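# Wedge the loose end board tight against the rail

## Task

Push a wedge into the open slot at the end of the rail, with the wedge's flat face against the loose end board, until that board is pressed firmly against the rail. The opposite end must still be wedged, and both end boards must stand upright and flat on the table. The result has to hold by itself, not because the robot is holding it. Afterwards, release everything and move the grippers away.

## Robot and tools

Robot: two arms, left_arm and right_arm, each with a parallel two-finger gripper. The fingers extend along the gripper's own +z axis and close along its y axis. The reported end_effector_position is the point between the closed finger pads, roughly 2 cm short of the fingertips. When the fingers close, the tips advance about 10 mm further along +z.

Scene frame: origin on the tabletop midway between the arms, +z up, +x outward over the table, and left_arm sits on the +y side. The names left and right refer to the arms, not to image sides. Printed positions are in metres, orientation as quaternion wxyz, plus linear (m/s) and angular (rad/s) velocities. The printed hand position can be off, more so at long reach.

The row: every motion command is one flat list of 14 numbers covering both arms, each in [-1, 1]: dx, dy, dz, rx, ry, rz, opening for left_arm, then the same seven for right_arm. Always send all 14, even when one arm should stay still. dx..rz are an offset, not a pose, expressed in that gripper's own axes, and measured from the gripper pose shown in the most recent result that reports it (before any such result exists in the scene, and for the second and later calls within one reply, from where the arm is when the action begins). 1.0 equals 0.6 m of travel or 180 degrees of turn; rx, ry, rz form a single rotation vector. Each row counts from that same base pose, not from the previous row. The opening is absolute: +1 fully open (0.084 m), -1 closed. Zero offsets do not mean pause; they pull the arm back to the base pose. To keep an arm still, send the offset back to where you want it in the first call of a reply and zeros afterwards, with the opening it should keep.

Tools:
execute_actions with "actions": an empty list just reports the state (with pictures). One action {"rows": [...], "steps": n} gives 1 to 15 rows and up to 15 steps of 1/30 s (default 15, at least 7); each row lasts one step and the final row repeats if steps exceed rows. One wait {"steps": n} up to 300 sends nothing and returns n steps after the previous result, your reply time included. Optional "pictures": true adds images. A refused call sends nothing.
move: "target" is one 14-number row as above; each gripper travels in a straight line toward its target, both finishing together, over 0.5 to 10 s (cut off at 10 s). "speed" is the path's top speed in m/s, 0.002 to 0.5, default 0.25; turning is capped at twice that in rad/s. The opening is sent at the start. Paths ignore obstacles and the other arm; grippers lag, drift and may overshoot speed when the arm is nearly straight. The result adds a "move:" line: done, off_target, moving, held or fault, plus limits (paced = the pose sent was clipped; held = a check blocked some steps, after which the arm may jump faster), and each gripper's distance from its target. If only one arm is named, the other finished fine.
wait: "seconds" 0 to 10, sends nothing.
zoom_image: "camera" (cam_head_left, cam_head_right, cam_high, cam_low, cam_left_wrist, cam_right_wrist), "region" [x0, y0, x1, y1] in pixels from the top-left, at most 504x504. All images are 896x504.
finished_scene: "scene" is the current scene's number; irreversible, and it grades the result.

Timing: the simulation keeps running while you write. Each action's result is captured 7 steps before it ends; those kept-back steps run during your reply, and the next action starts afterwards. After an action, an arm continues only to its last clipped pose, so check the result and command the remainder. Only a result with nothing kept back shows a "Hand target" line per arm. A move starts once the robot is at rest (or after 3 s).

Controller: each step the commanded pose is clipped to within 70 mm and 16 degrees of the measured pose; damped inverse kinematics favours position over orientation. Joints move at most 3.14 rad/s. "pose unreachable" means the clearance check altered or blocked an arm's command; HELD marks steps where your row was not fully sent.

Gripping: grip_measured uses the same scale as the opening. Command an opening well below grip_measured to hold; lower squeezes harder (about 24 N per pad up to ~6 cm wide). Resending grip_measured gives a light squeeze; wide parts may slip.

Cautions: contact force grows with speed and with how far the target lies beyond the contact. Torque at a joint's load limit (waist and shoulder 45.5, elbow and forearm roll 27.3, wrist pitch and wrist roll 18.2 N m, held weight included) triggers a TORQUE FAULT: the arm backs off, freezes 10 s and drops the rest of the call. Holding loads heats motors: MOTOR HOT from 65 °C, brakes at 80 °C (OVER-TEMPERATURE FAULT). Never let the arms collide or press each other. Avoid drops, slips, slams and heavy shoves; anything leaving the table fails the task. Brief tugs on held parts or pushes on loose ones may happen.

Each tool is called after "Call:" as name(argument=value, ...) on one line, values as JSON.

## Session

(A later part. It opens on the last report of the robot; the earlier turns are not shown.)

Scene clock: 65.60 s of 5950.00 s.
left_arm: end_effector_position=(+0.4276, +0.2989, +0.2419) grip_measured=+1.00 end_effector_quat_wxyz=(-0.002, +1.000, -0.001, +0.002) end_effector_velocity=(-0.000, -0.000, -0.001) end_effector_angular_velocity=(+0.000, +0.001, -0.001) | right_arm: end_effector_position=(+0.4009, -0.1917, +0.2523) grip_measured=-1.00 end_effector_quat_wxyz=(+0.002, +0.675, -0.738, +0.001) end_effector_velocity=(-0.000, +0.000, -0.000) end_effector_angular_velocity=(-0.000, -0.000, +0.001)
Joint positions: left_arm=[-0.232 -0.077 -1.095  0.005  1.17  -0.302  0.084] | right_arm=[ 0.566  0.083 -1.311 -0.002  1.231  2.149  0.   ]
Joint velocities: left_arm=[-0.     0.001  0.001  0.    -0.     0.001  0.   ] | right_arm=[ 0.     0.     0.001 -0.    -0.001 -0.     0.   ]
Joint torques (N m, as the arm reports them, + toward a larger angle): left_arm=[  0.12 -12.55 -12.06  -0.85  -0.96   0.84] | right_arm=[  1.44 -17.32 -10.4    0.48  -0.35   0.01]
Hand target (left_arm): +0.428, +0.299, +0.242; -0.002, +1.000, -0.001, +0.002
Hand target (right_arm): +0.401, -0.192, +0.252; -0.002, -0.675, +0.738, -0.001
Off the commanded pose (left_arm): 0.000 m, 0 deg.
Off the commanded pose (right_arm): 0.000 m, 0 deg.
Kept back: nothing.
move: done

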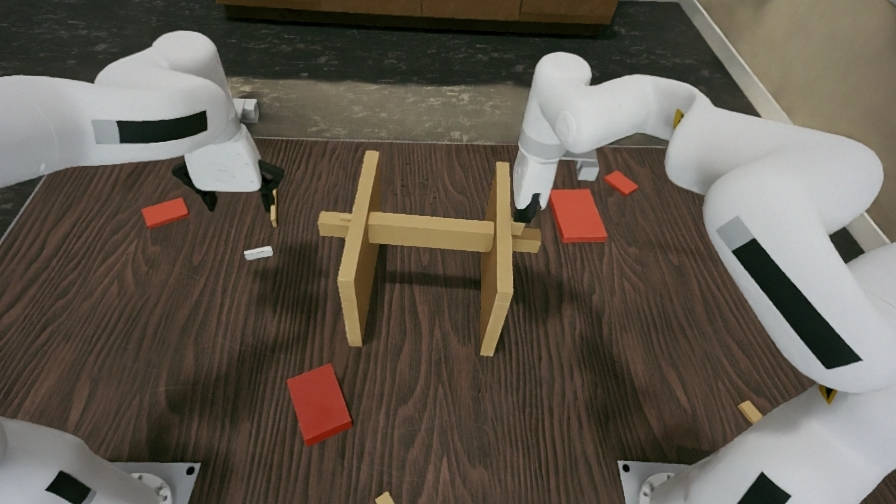

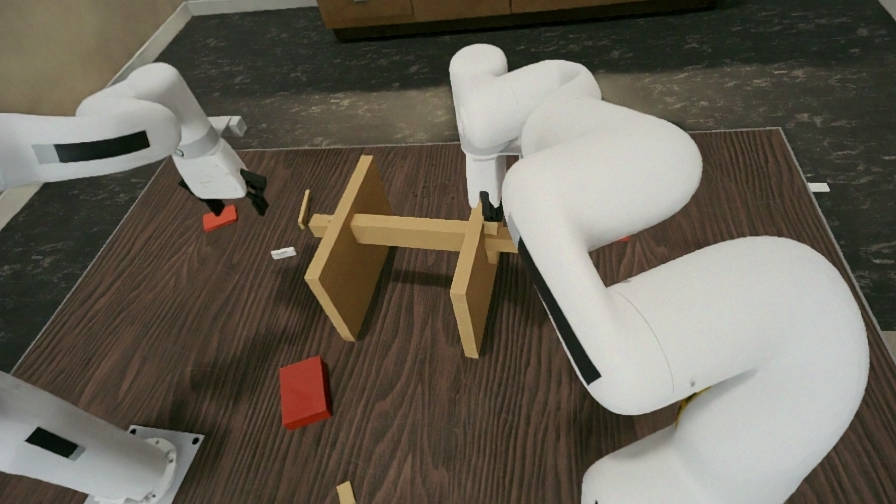

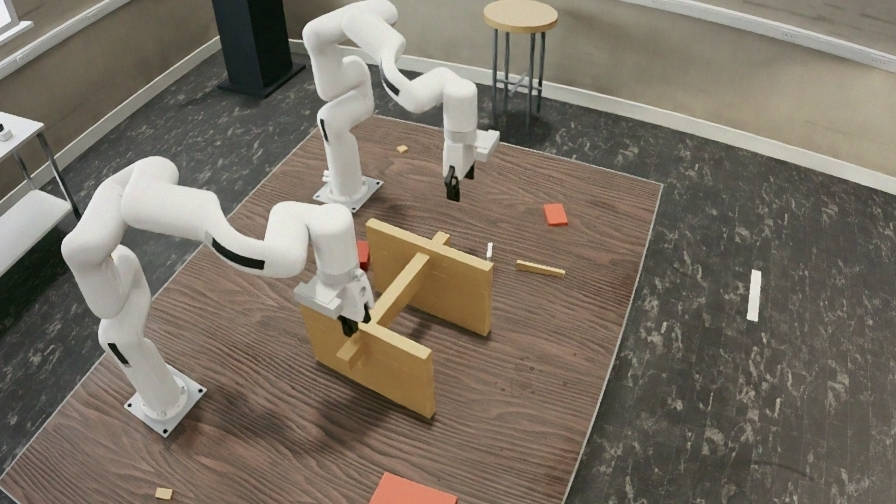

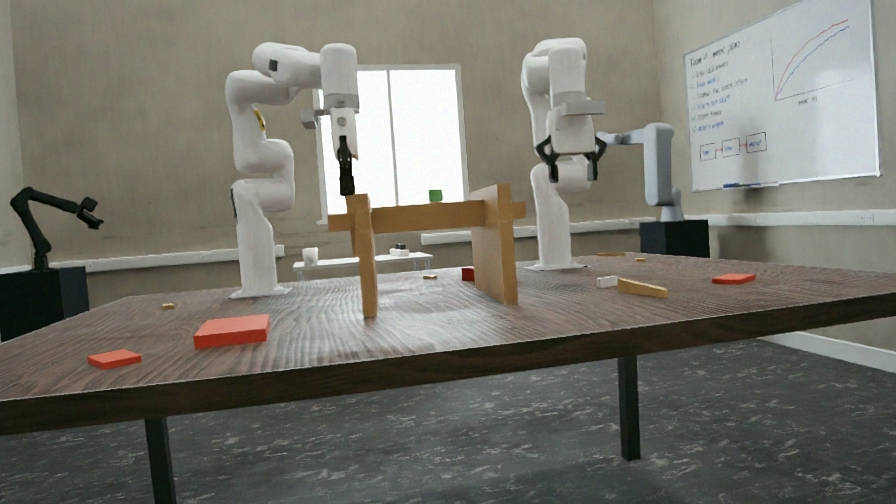

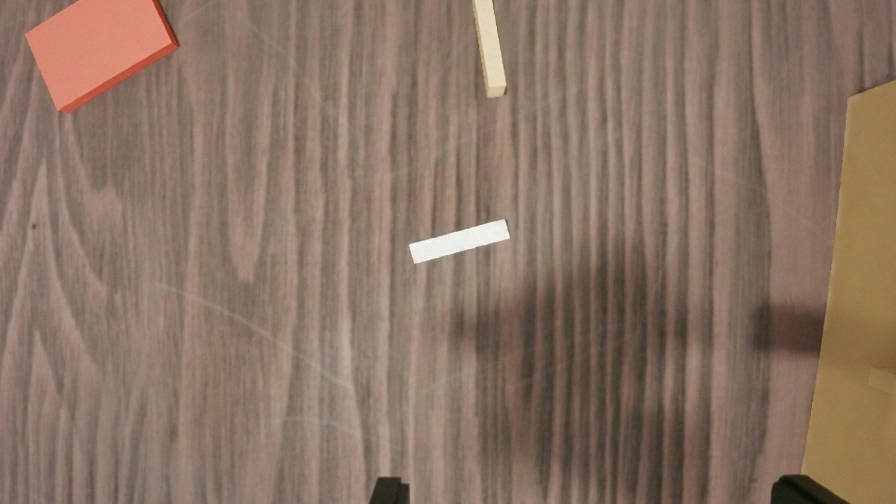

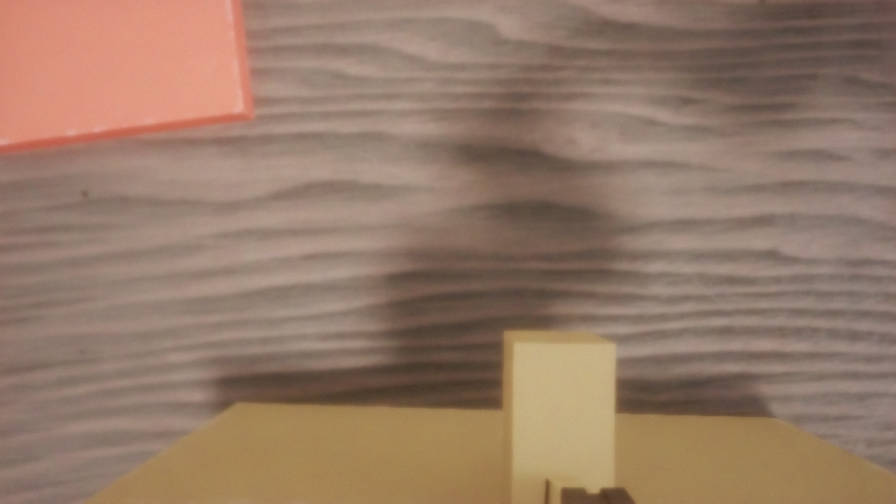

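Call:
execute_actions(actions=[])

Call:
move(target=[0,0,0,0,0,0,1,0,0,0.025,0,0,0,-1], speed=0.015)

Call:
zoom_image(camera="cam_low", region=[280,110,420,280])

Scene clock: 71.53 s of 5950.00 s.
left_arm: end_effector_position=(+0.4276, +0.2989, +0.2419) grip_measured=+1.00 end_effector_quat_wxyz=(-0.002, +1.000, -0.001, +0.002) end_effector_velocity=(-0.000, +0.000, -0.000) end_effector_angular_velocity=(+0.000, +0.001, -0.001) | right_arm: end_effector_position=(+0.4009, -0.1917, +0.2523) grip_measured=-1.00 end_effector_quat_wxyz=(+0.002, +0.675, -0.738, +0.001) end_effector_velocity=(+0.000, +0.000, +0.000) end_effector_angular_velocity=(+0.001, -0.001, +0.000)
Joint positions: left_arm=[-0.232 -0.077 -1.095  0.005  1.17  -0.302  0.084] | right_arm=[ 0.566  0.083 -1.311 -0.002  1.231  2.149  0.   ]
Joint velocities: left_arm=[ 0.    -0.     0.001 -0.    -0.     0.001 -0.   ] | right_arm=[ 0.    -0.     0.     0.    -0.001  0.     0.   ]
Joint torques (N m, as the arm reports them, + toward a larger angle): left_arm=[  0.41 -11.77 -12.1   -0.68  -0.84   1.05] | right_arm=[  1.31 -17.07 -10.26   0.79  -0.35  -0.14]
Hand target (left_arm): +0.428, +0.299, +0.242; -0.002, +1.000, -0.001, +0.002
Hand target (right_arm): +0.401, -0.192, +0.252; -0.002, -0.675, +0.738, -0.001
Off the commanded pose (left_arm): 0.000 m, 0 deg.
Off the commanded pose (right_arm): 0.000 m, 0 deg.
Kept back: nothing.
Steps of this call (steps 1 to 90: nothing new was sent; then 2.93 s passed at rest). Readings (end_effector_position):
1: left_arm (+0.4276, +0.2989, +0.2419) | right_arm (+0.4009, -0.1917, +0.2523)
2: left_arm (+0.4276, +0.2989, +0.2419) | right_arm (+0.4009, -0.1917, +0.2523)
4: left_arm (+0.4276, +0.2989, +0.2419) | right_arm (+0.4009, -0.1917, +0.2523)
8: left_arm (+0.4276, +0.2989, +0.2419) | right_arm (+0.4009, -0.1917, +0.2523)
90: the state above

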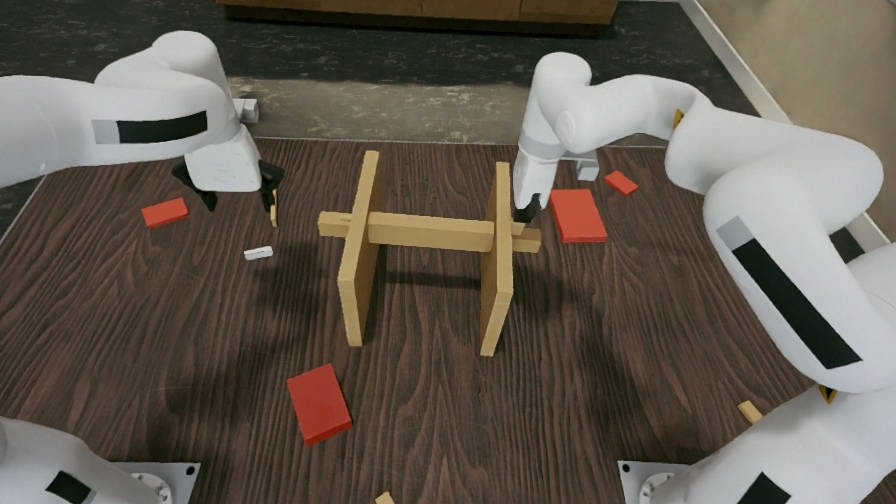

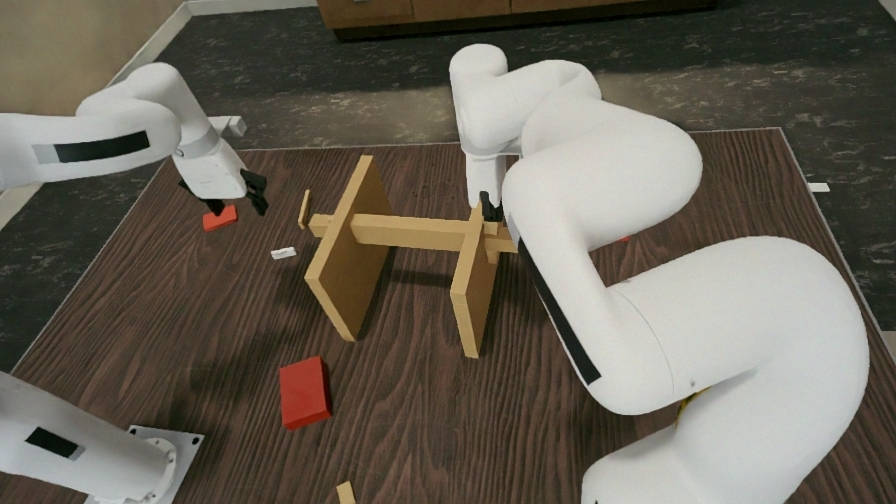

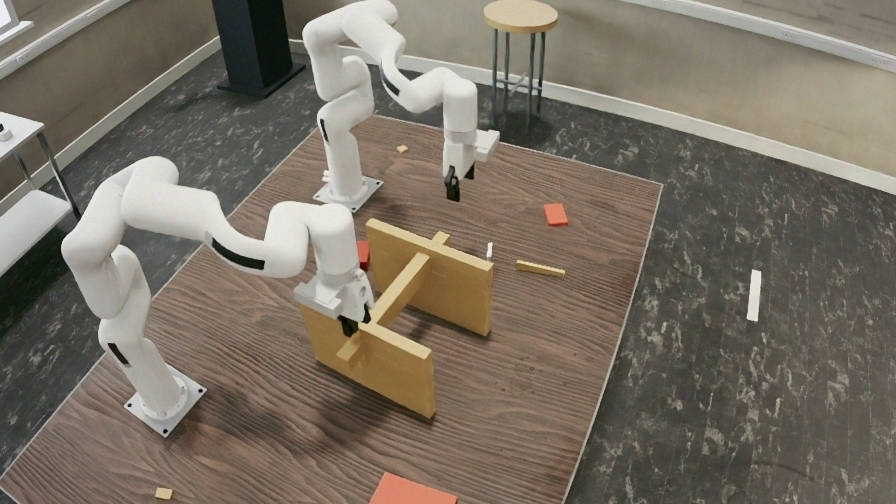

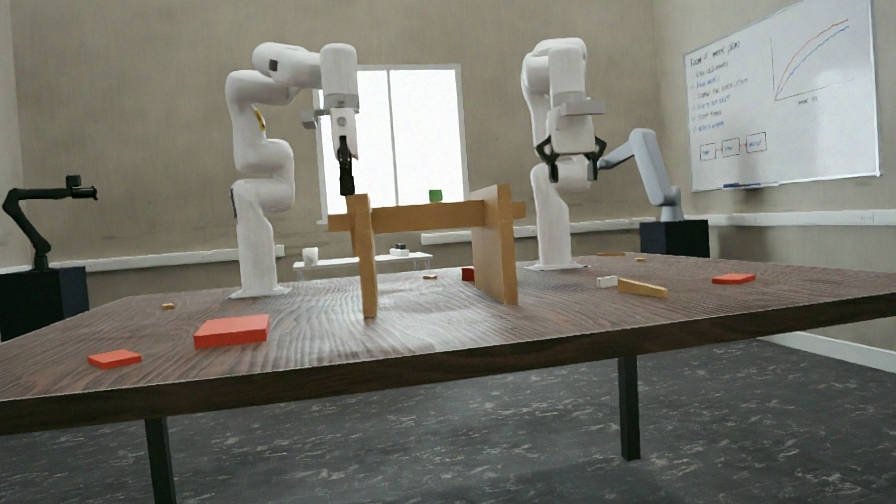

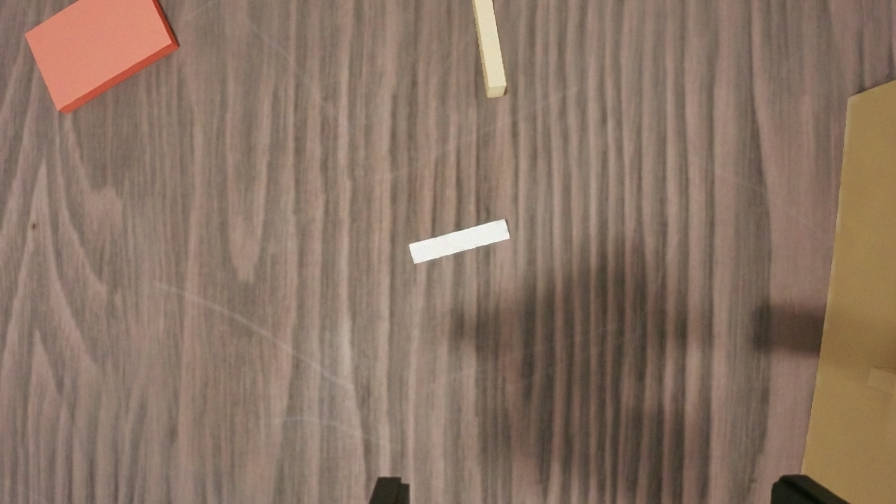

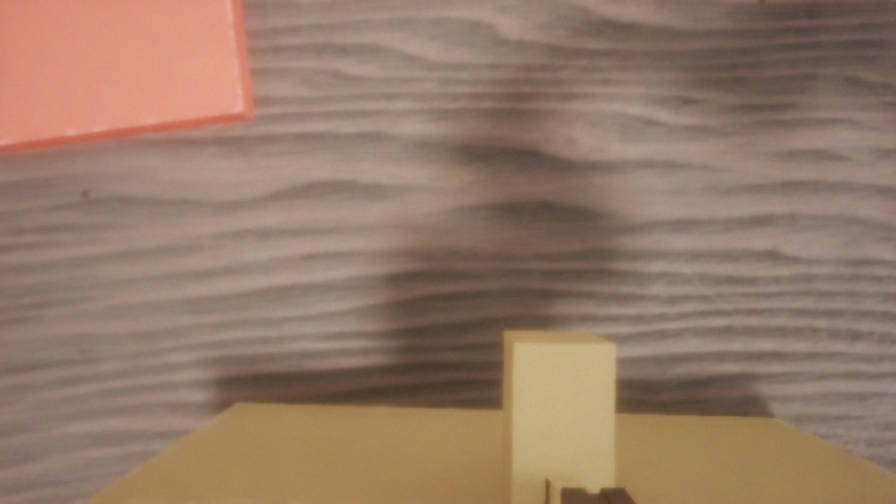

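Scene clock: 72.77 s of 5950.00 s.
left_arm: end_effector_position=(+0.4276, +0.2989, +0.2419) grip_measured=+1.00 end_effector_quat_wxyz=(-0.002, +1.000, -0.001, +0.002) end_effector_velocity=(+0.000, -0.000, +0.001) end_effector_angular_velocity=(-0.000, -0.001, -0.000) | right_arm: end_effector_position=(+0.4009, -0.1919, +0.2373) grip_measured=-1.00 end_effector_quat_wxyz=(+0.002, +0.675, -0.738, +0.001) end_effector_velocity=(-0.000, +0.000, +0.000) end_effector_angular_velocity=(+0.001, -0.001, +0.000)
Joint positions: left_arm=[-0.232 -0.077 -1.095  0.005  1.17  -0.302  0.084] | right_arm=[ 0.566  0.09  -1.276 -0.002  1.19   2.149  0.   ]
Joint velocities: left_arm=[ 0.     0.    -0.002  0.     0.001  0.     0.   ] | right_arm=[-0.    -0.001  0.001  0.    -0.001 -0.     0.   ]
Joint torques (N m, as the arm reports them, + toward a larger angle): left_arm=[  0.1  -12.89 -12.1   -0.76  -0.64   0.86] | right_arm=[  1.38 -16.94  -9.92   0.33  -0.31   0.19]
Hand target (left_arm): +0.428, +0.299, +0.242; -0.002, +1.000, -0.001, +0.002
Hand target (right_arm): +0.401, -0.192, +0.237; -0.002, -0.675, +0.738, -0.001
Off the commanded pose (left_arm): 0.000 m, 0 deg.
Off the commanded pose (right_arm): 0.000 m, 0 deg.
Kept back: nothing.
move: done

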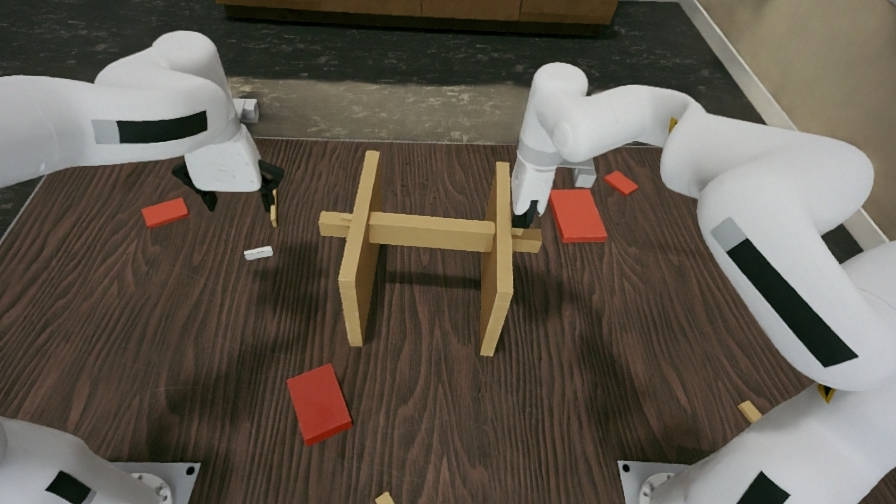

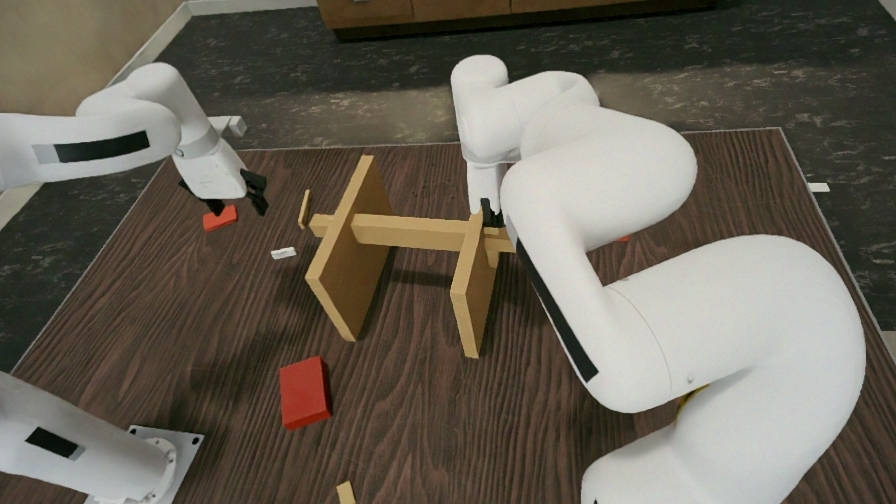

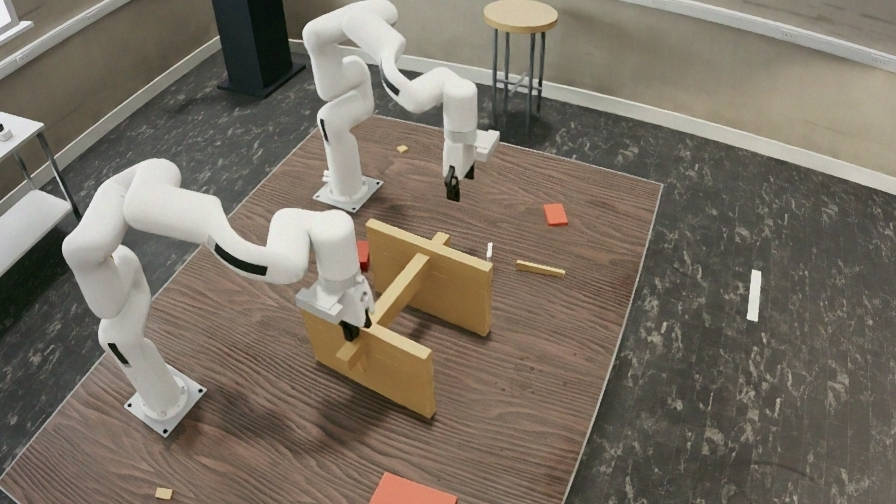

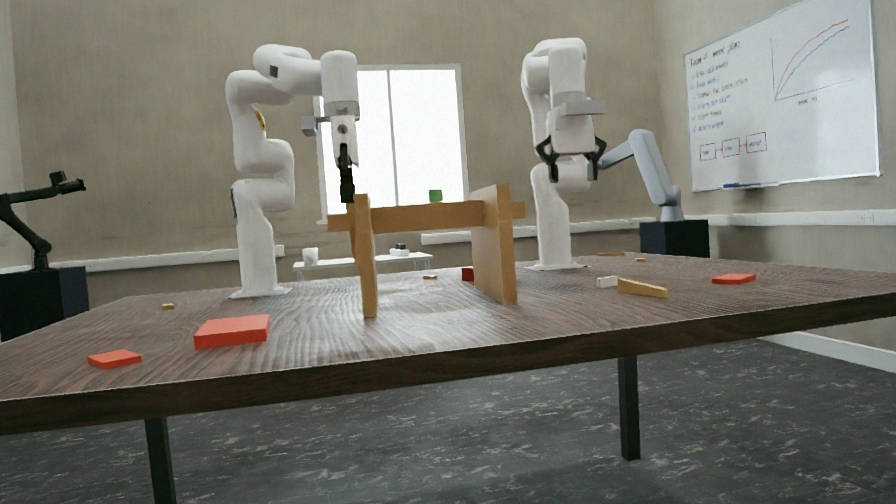

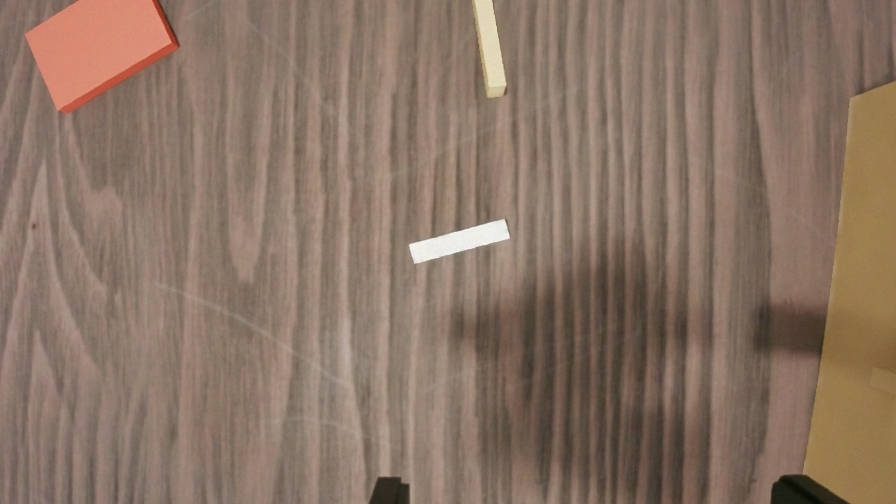

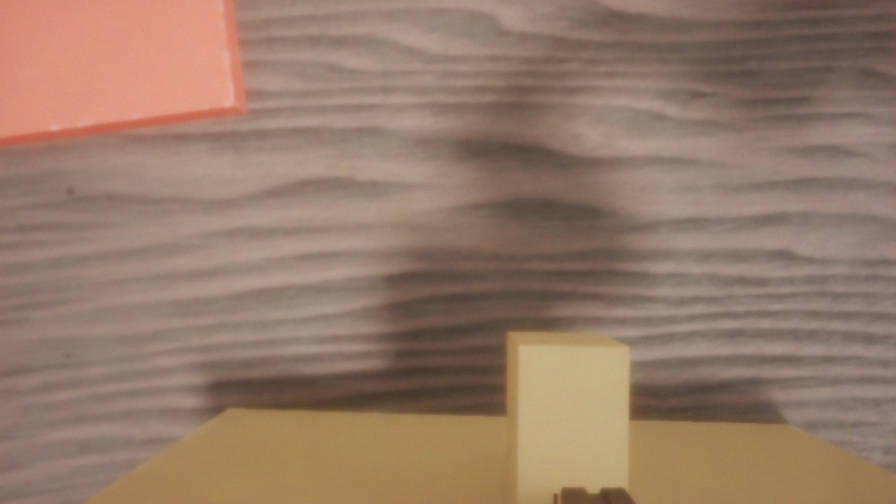

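Region (280, 110, 420, 280) of cam_low's 896x504 image, scaled by 2.965, with more detail than that image has; it fills the left 415 columns of this view, and the rest is white.

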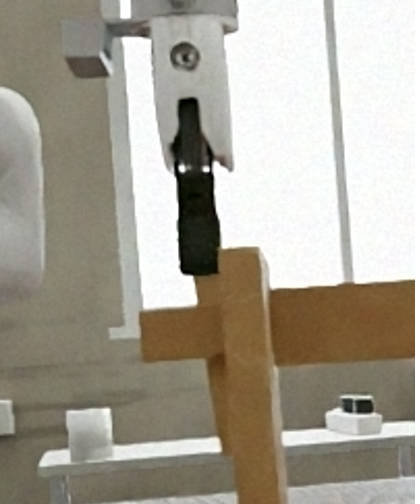

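Call:
move(target=[0,0,0,0,0,0,1,0,0,0.017,0,0,0,-1], speed=0.015)

Call:
zoom_image(camera="cam_low", region=[310,160,400,250])

Call:
zoom_image(camera="cam_head_left", region=[460,170,560,270])

Scene clock: 73.90 s of 5950.00 s.
left_arm: end_effector_position=(+0.4276, +0.2989, +0.2419) grip_measured=+1.00 end_effector_quat_wxyz=(-0.002, +1.000, -0.001, +0.002) end_effector_velocity=(-0.000, -0.000, -0.000) end_effector_angular_velocity=(+0.000, -0.000, +0.000) | right_arm: end_effector_position=(+0.4011, -0.1918, +0.2280) grip_measured=-1.00 end_effector_quat_wxyz=(+0.001, +0.675, -0.738, +0.001) end_effector_velocity=(+0.000, -0.000, -0.001) end_effector_angular_velocity=(-0.000, +0.000, -0.001)
Joint positions: left_arm=[-0.232 -0.077 -1.095  0.005  1.17  -0.302  0.084] | right_arm=[ 0.566  0.095 -1.255 -0.002  1.162  2.149  0.   ]
Joint velocities: left_arm=[-0.    -0.     0.001  0.    -0.001 -0.    -0.   ] | right_arm=[-0.001  0.001  0.002 -0.    -0.004  0.     0.   ]
Joint torques (N m, as the arm reports them, + toward a larger angle): left_arm=[ -0.06 -12.61 -11.91  -0.61  -0.69   0.72] | right_arm=[  1.48 -15.19  -8.81   0.71  -0.28   0.07]
Hand target (left_arm): +0.428, +0.299, +0.242; -0.002, +1.000, -0.001, +0.002
Hand target (right_arm): +0.401, -0.192, +0.227; -0.002, -0.675, +0.738, -0.001
Off the commanded pose (left_arm): 0.000 m, 0 deg.
Off the commanded pose (right_arm): 0.001 m, 0 deg.
Kept back: nothing.
move: done

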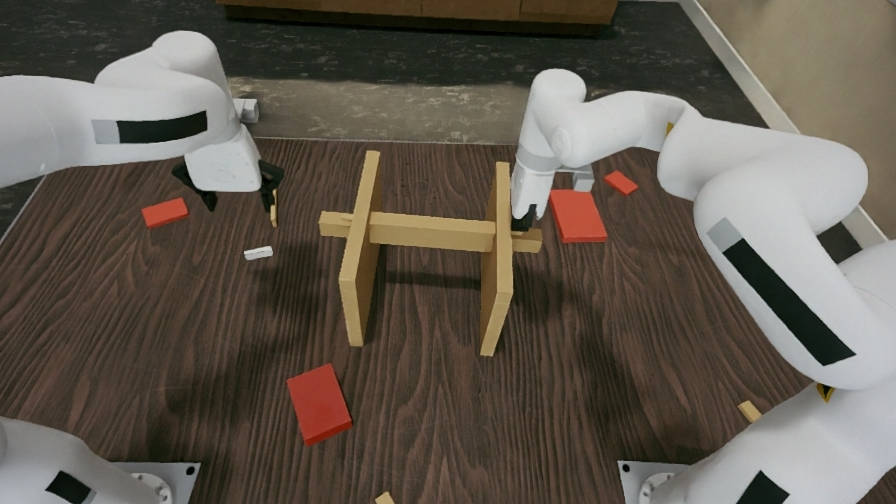

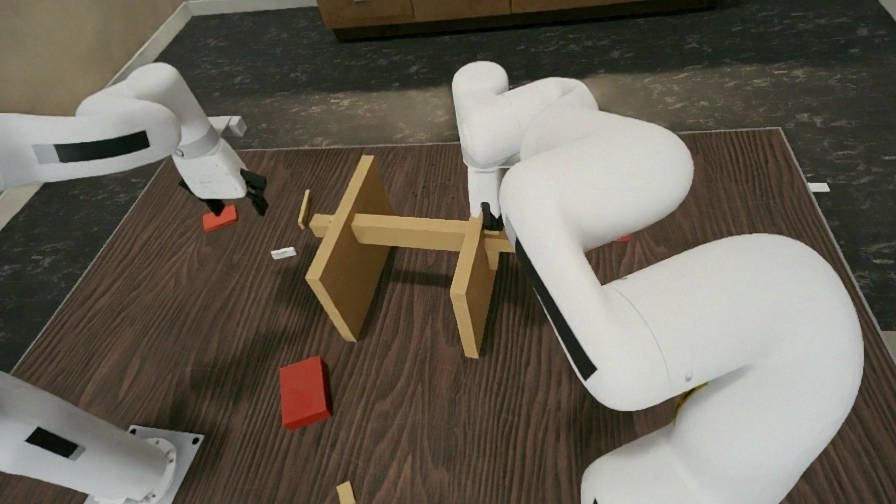

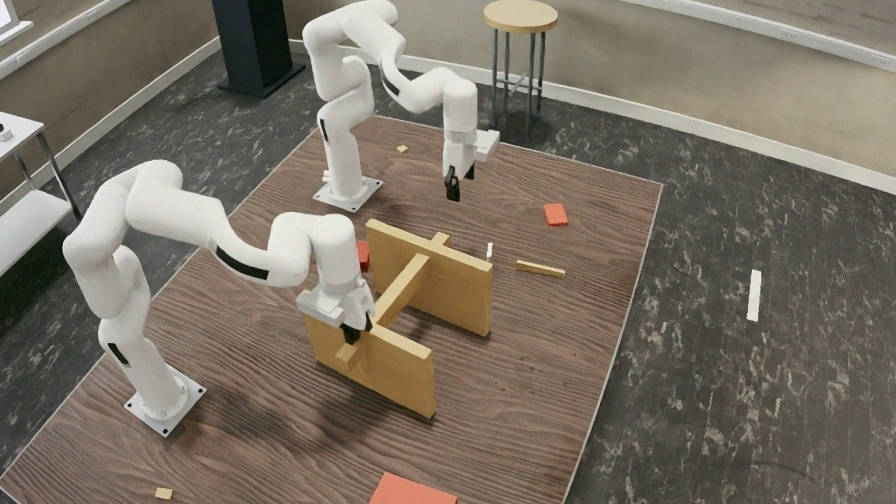

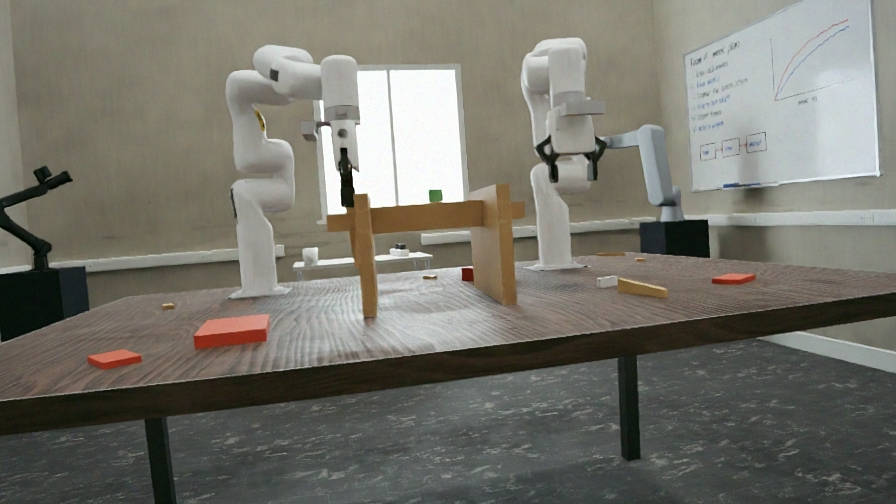

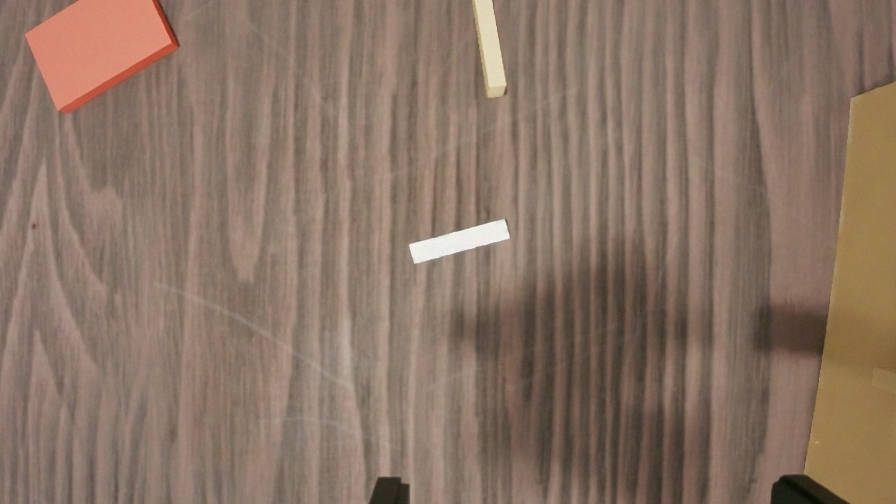

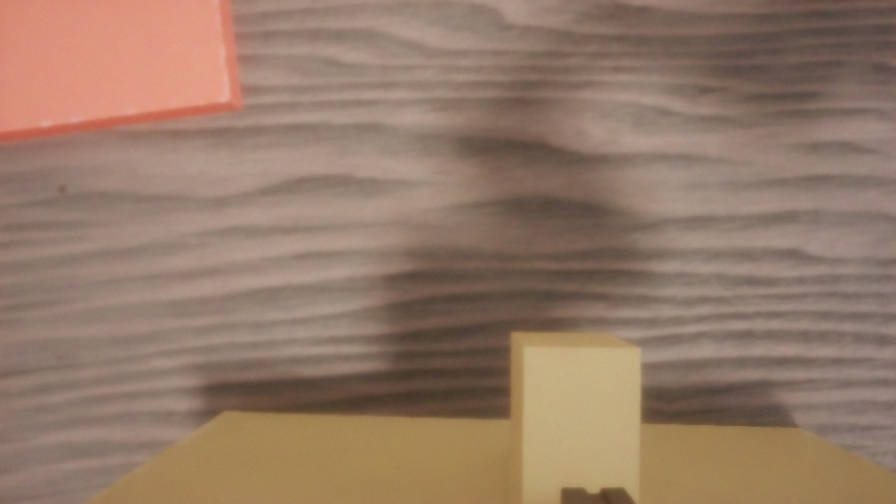

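Region (310, 160, 400, 250) of cam_low's 896x504 image, scaled by 5.600, with more detail than that image has.

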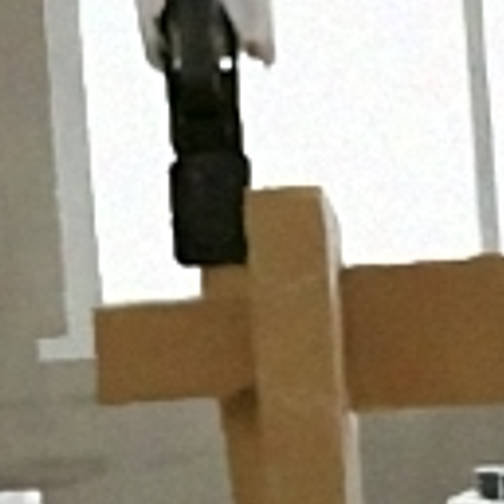

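Region (460, 170, 560, 270) of cam_head_left's 896x504 image, scaled by 5.040, with more detail than that image has.

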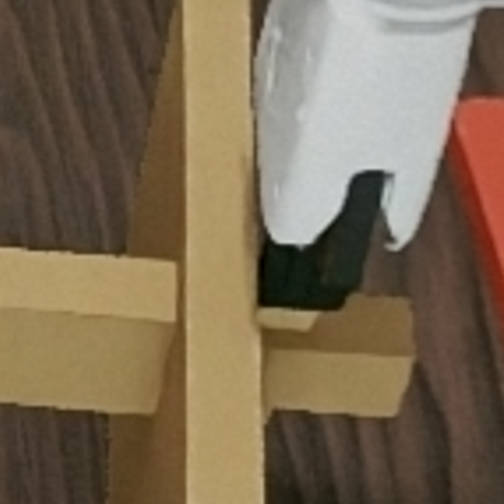

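Call:
move(target=[0,0,0,0,0,0,1,0,0,0.005,0,0,0,-1], speed=0.008)

Call:
zoom_image(camera="cam_low", region=[350,190,400,250])

Call:
zoom_image(camera="cam_head_left", region=[470,200,530,260])

Call:
zoom_image(camera="cam_low", region=[460,180,540,240])

Scene clock: 74.83 s of 5950.00 s.
left_arm: end_effector_position=(+0.4276, +0.2989, +0.2419) grip_measured=+1.00 end_effector_quat_wxyz=(-0.002, +1.000, -0.001, +0.002) end_effector_velocity=(+0.000, -0.000, +0.001) end_effector_angular_velocity=(-0.000, -0.001, +0.000) | right_arm: end_effector_position=(+0.4015, -0.1918, +0.2264) grip_measured=-1.00 end_effector_quat_wxyz=(-0.000, +0.675, -0.738, +0.001) end_effector_velocity=(+0.000, -0.000, -0.003) end_effector_angular_velocity=(-0.001, +0.001, +0.000)
Joint positions: left_arm=[-0.232 -0.077 -1.095  0.005  1.17  -0.302  0.084] | right_arm=[ 0.566  0.095 -1.251 -0.003  1.154  2.149  0.   ]
Joint velocities: left_arm=[ 0.    -0.001 -0.002  0.     0.001  0.    -0.   ] | right_arm=[-0.     0.005  0.004 -0.001 -0.007  0.     0.   ]
Joint torques (N m, as the arm reports them, + toward a larger angle): left_arm=[ -0.14 -12.85 -12.04  -0.87  -0.77   0.95] | right_arm=[ 2.74 -8.98 -5.74  1.33 -0.85 -0.09]
Hand target (left_arm): +0.428, +0.299, +0.242; -0.002, +1.000, -0.001, +0.002
Hand target (right_arm): +0.401, -0.192, +0.225; -0.001, -0.675, +0.738, -0.001
Off the commanded pose (left_arm): 0.000 m, 0 deg.
Off the commanded pose (right_arm): 0.001 m, 0 deg.
Kept back: nothing.
move: done

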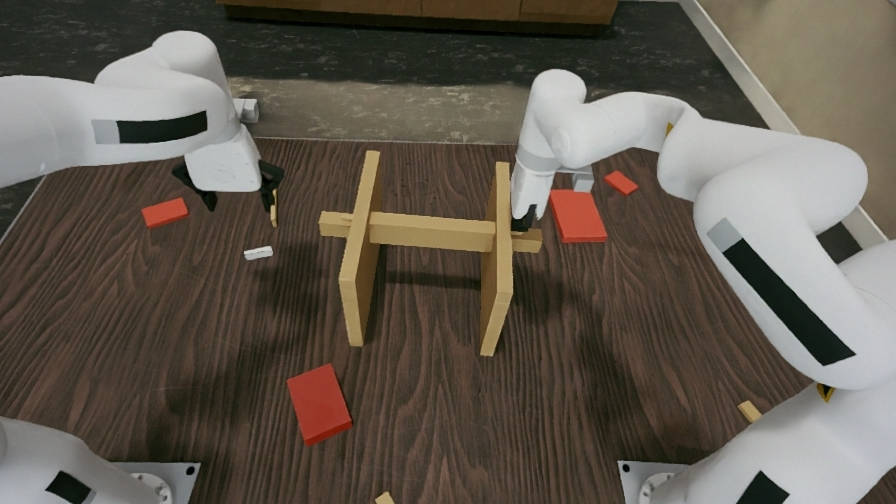

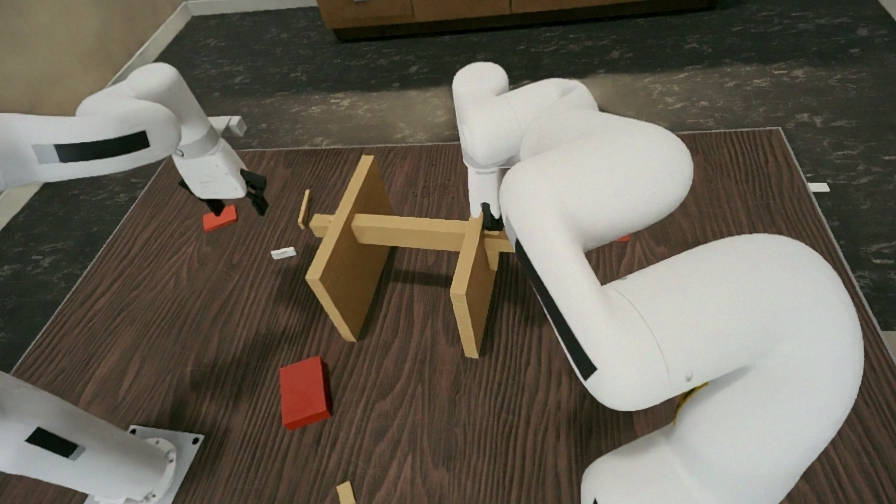

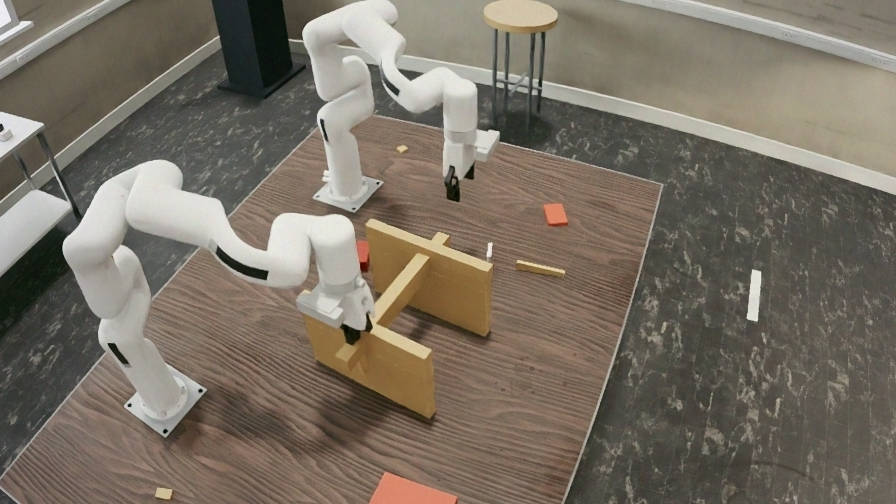

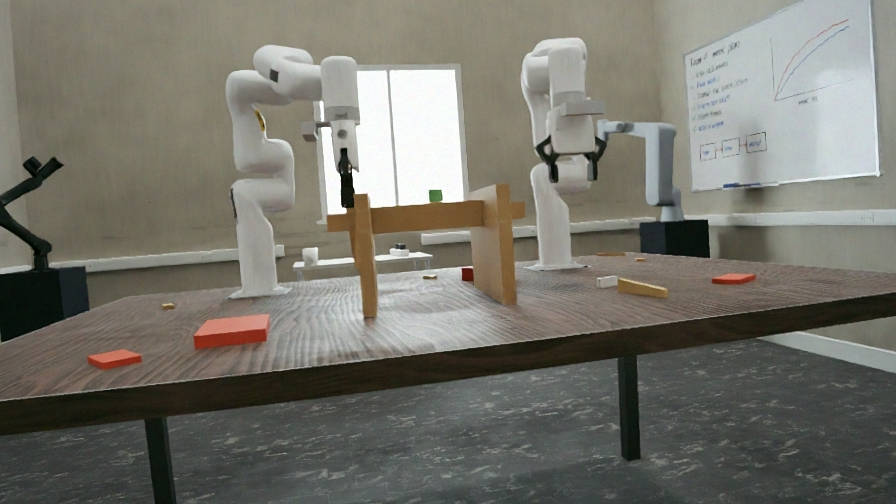

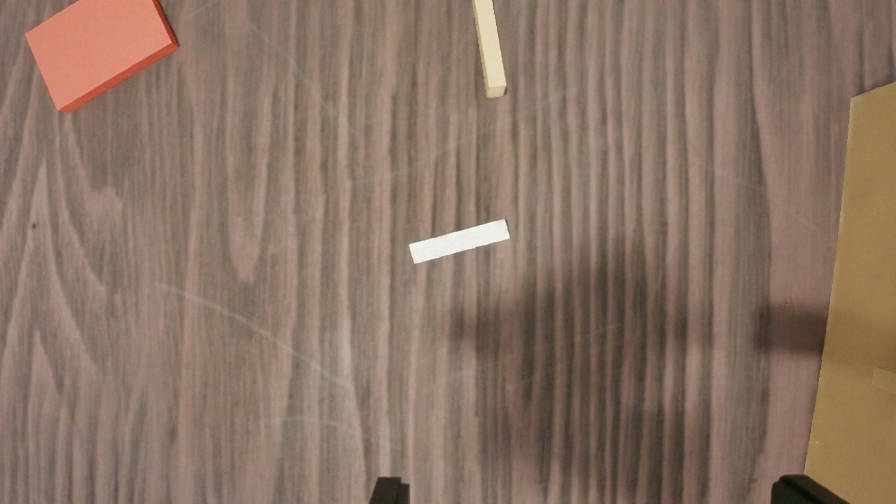

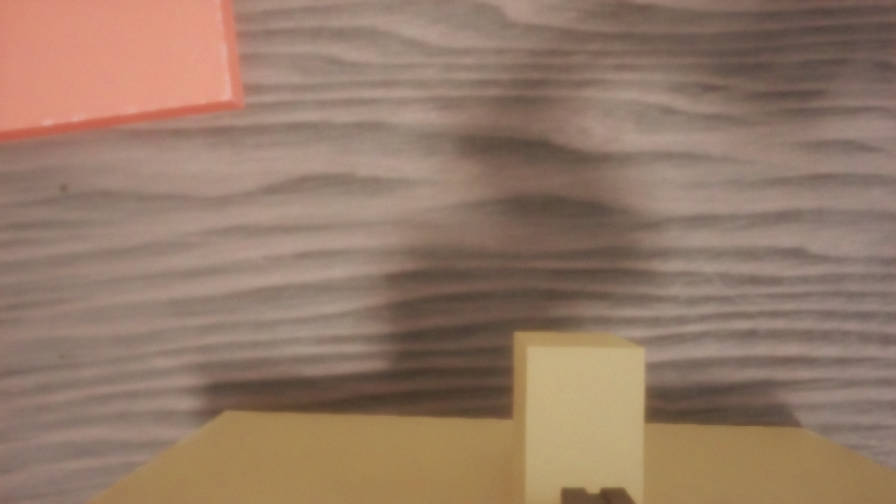

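Region (350, 190, 400, 250) of cam_low's 896x504 image, scaled by 8.400, with more detail than that image has.

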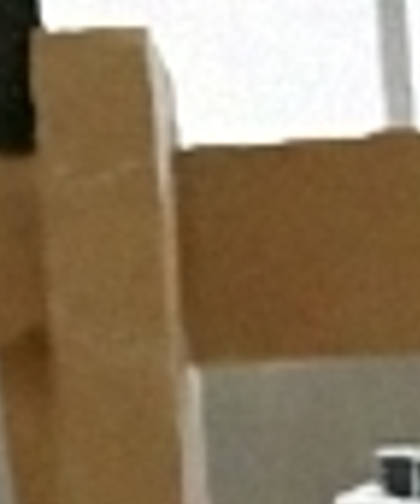

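Region (470, 200, 530, 260) of cam_head_left's 896x504 image, scaled by 8.400, with more detail than that image has.

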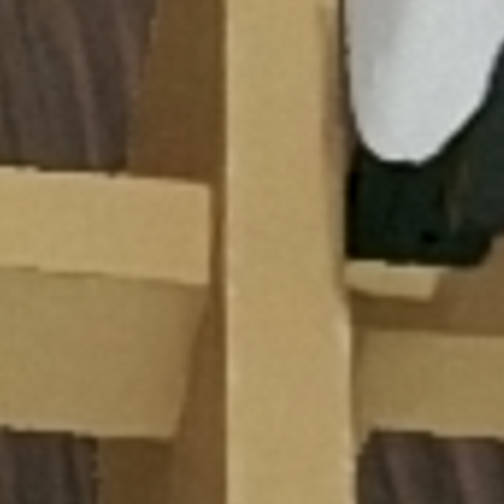

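Region (460, 180, 540, 240) of cam_low's 896x504 image, scaled by 6.300, with more detail than that image has; it fills the top 378 rows of this view, and the rest is white.

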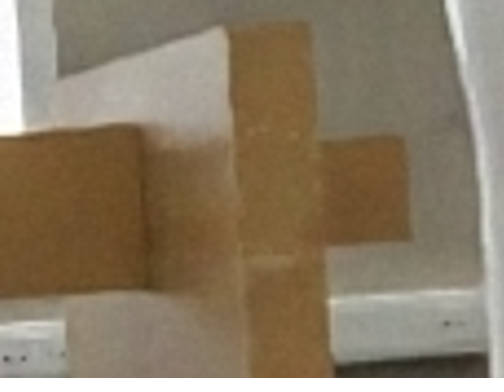

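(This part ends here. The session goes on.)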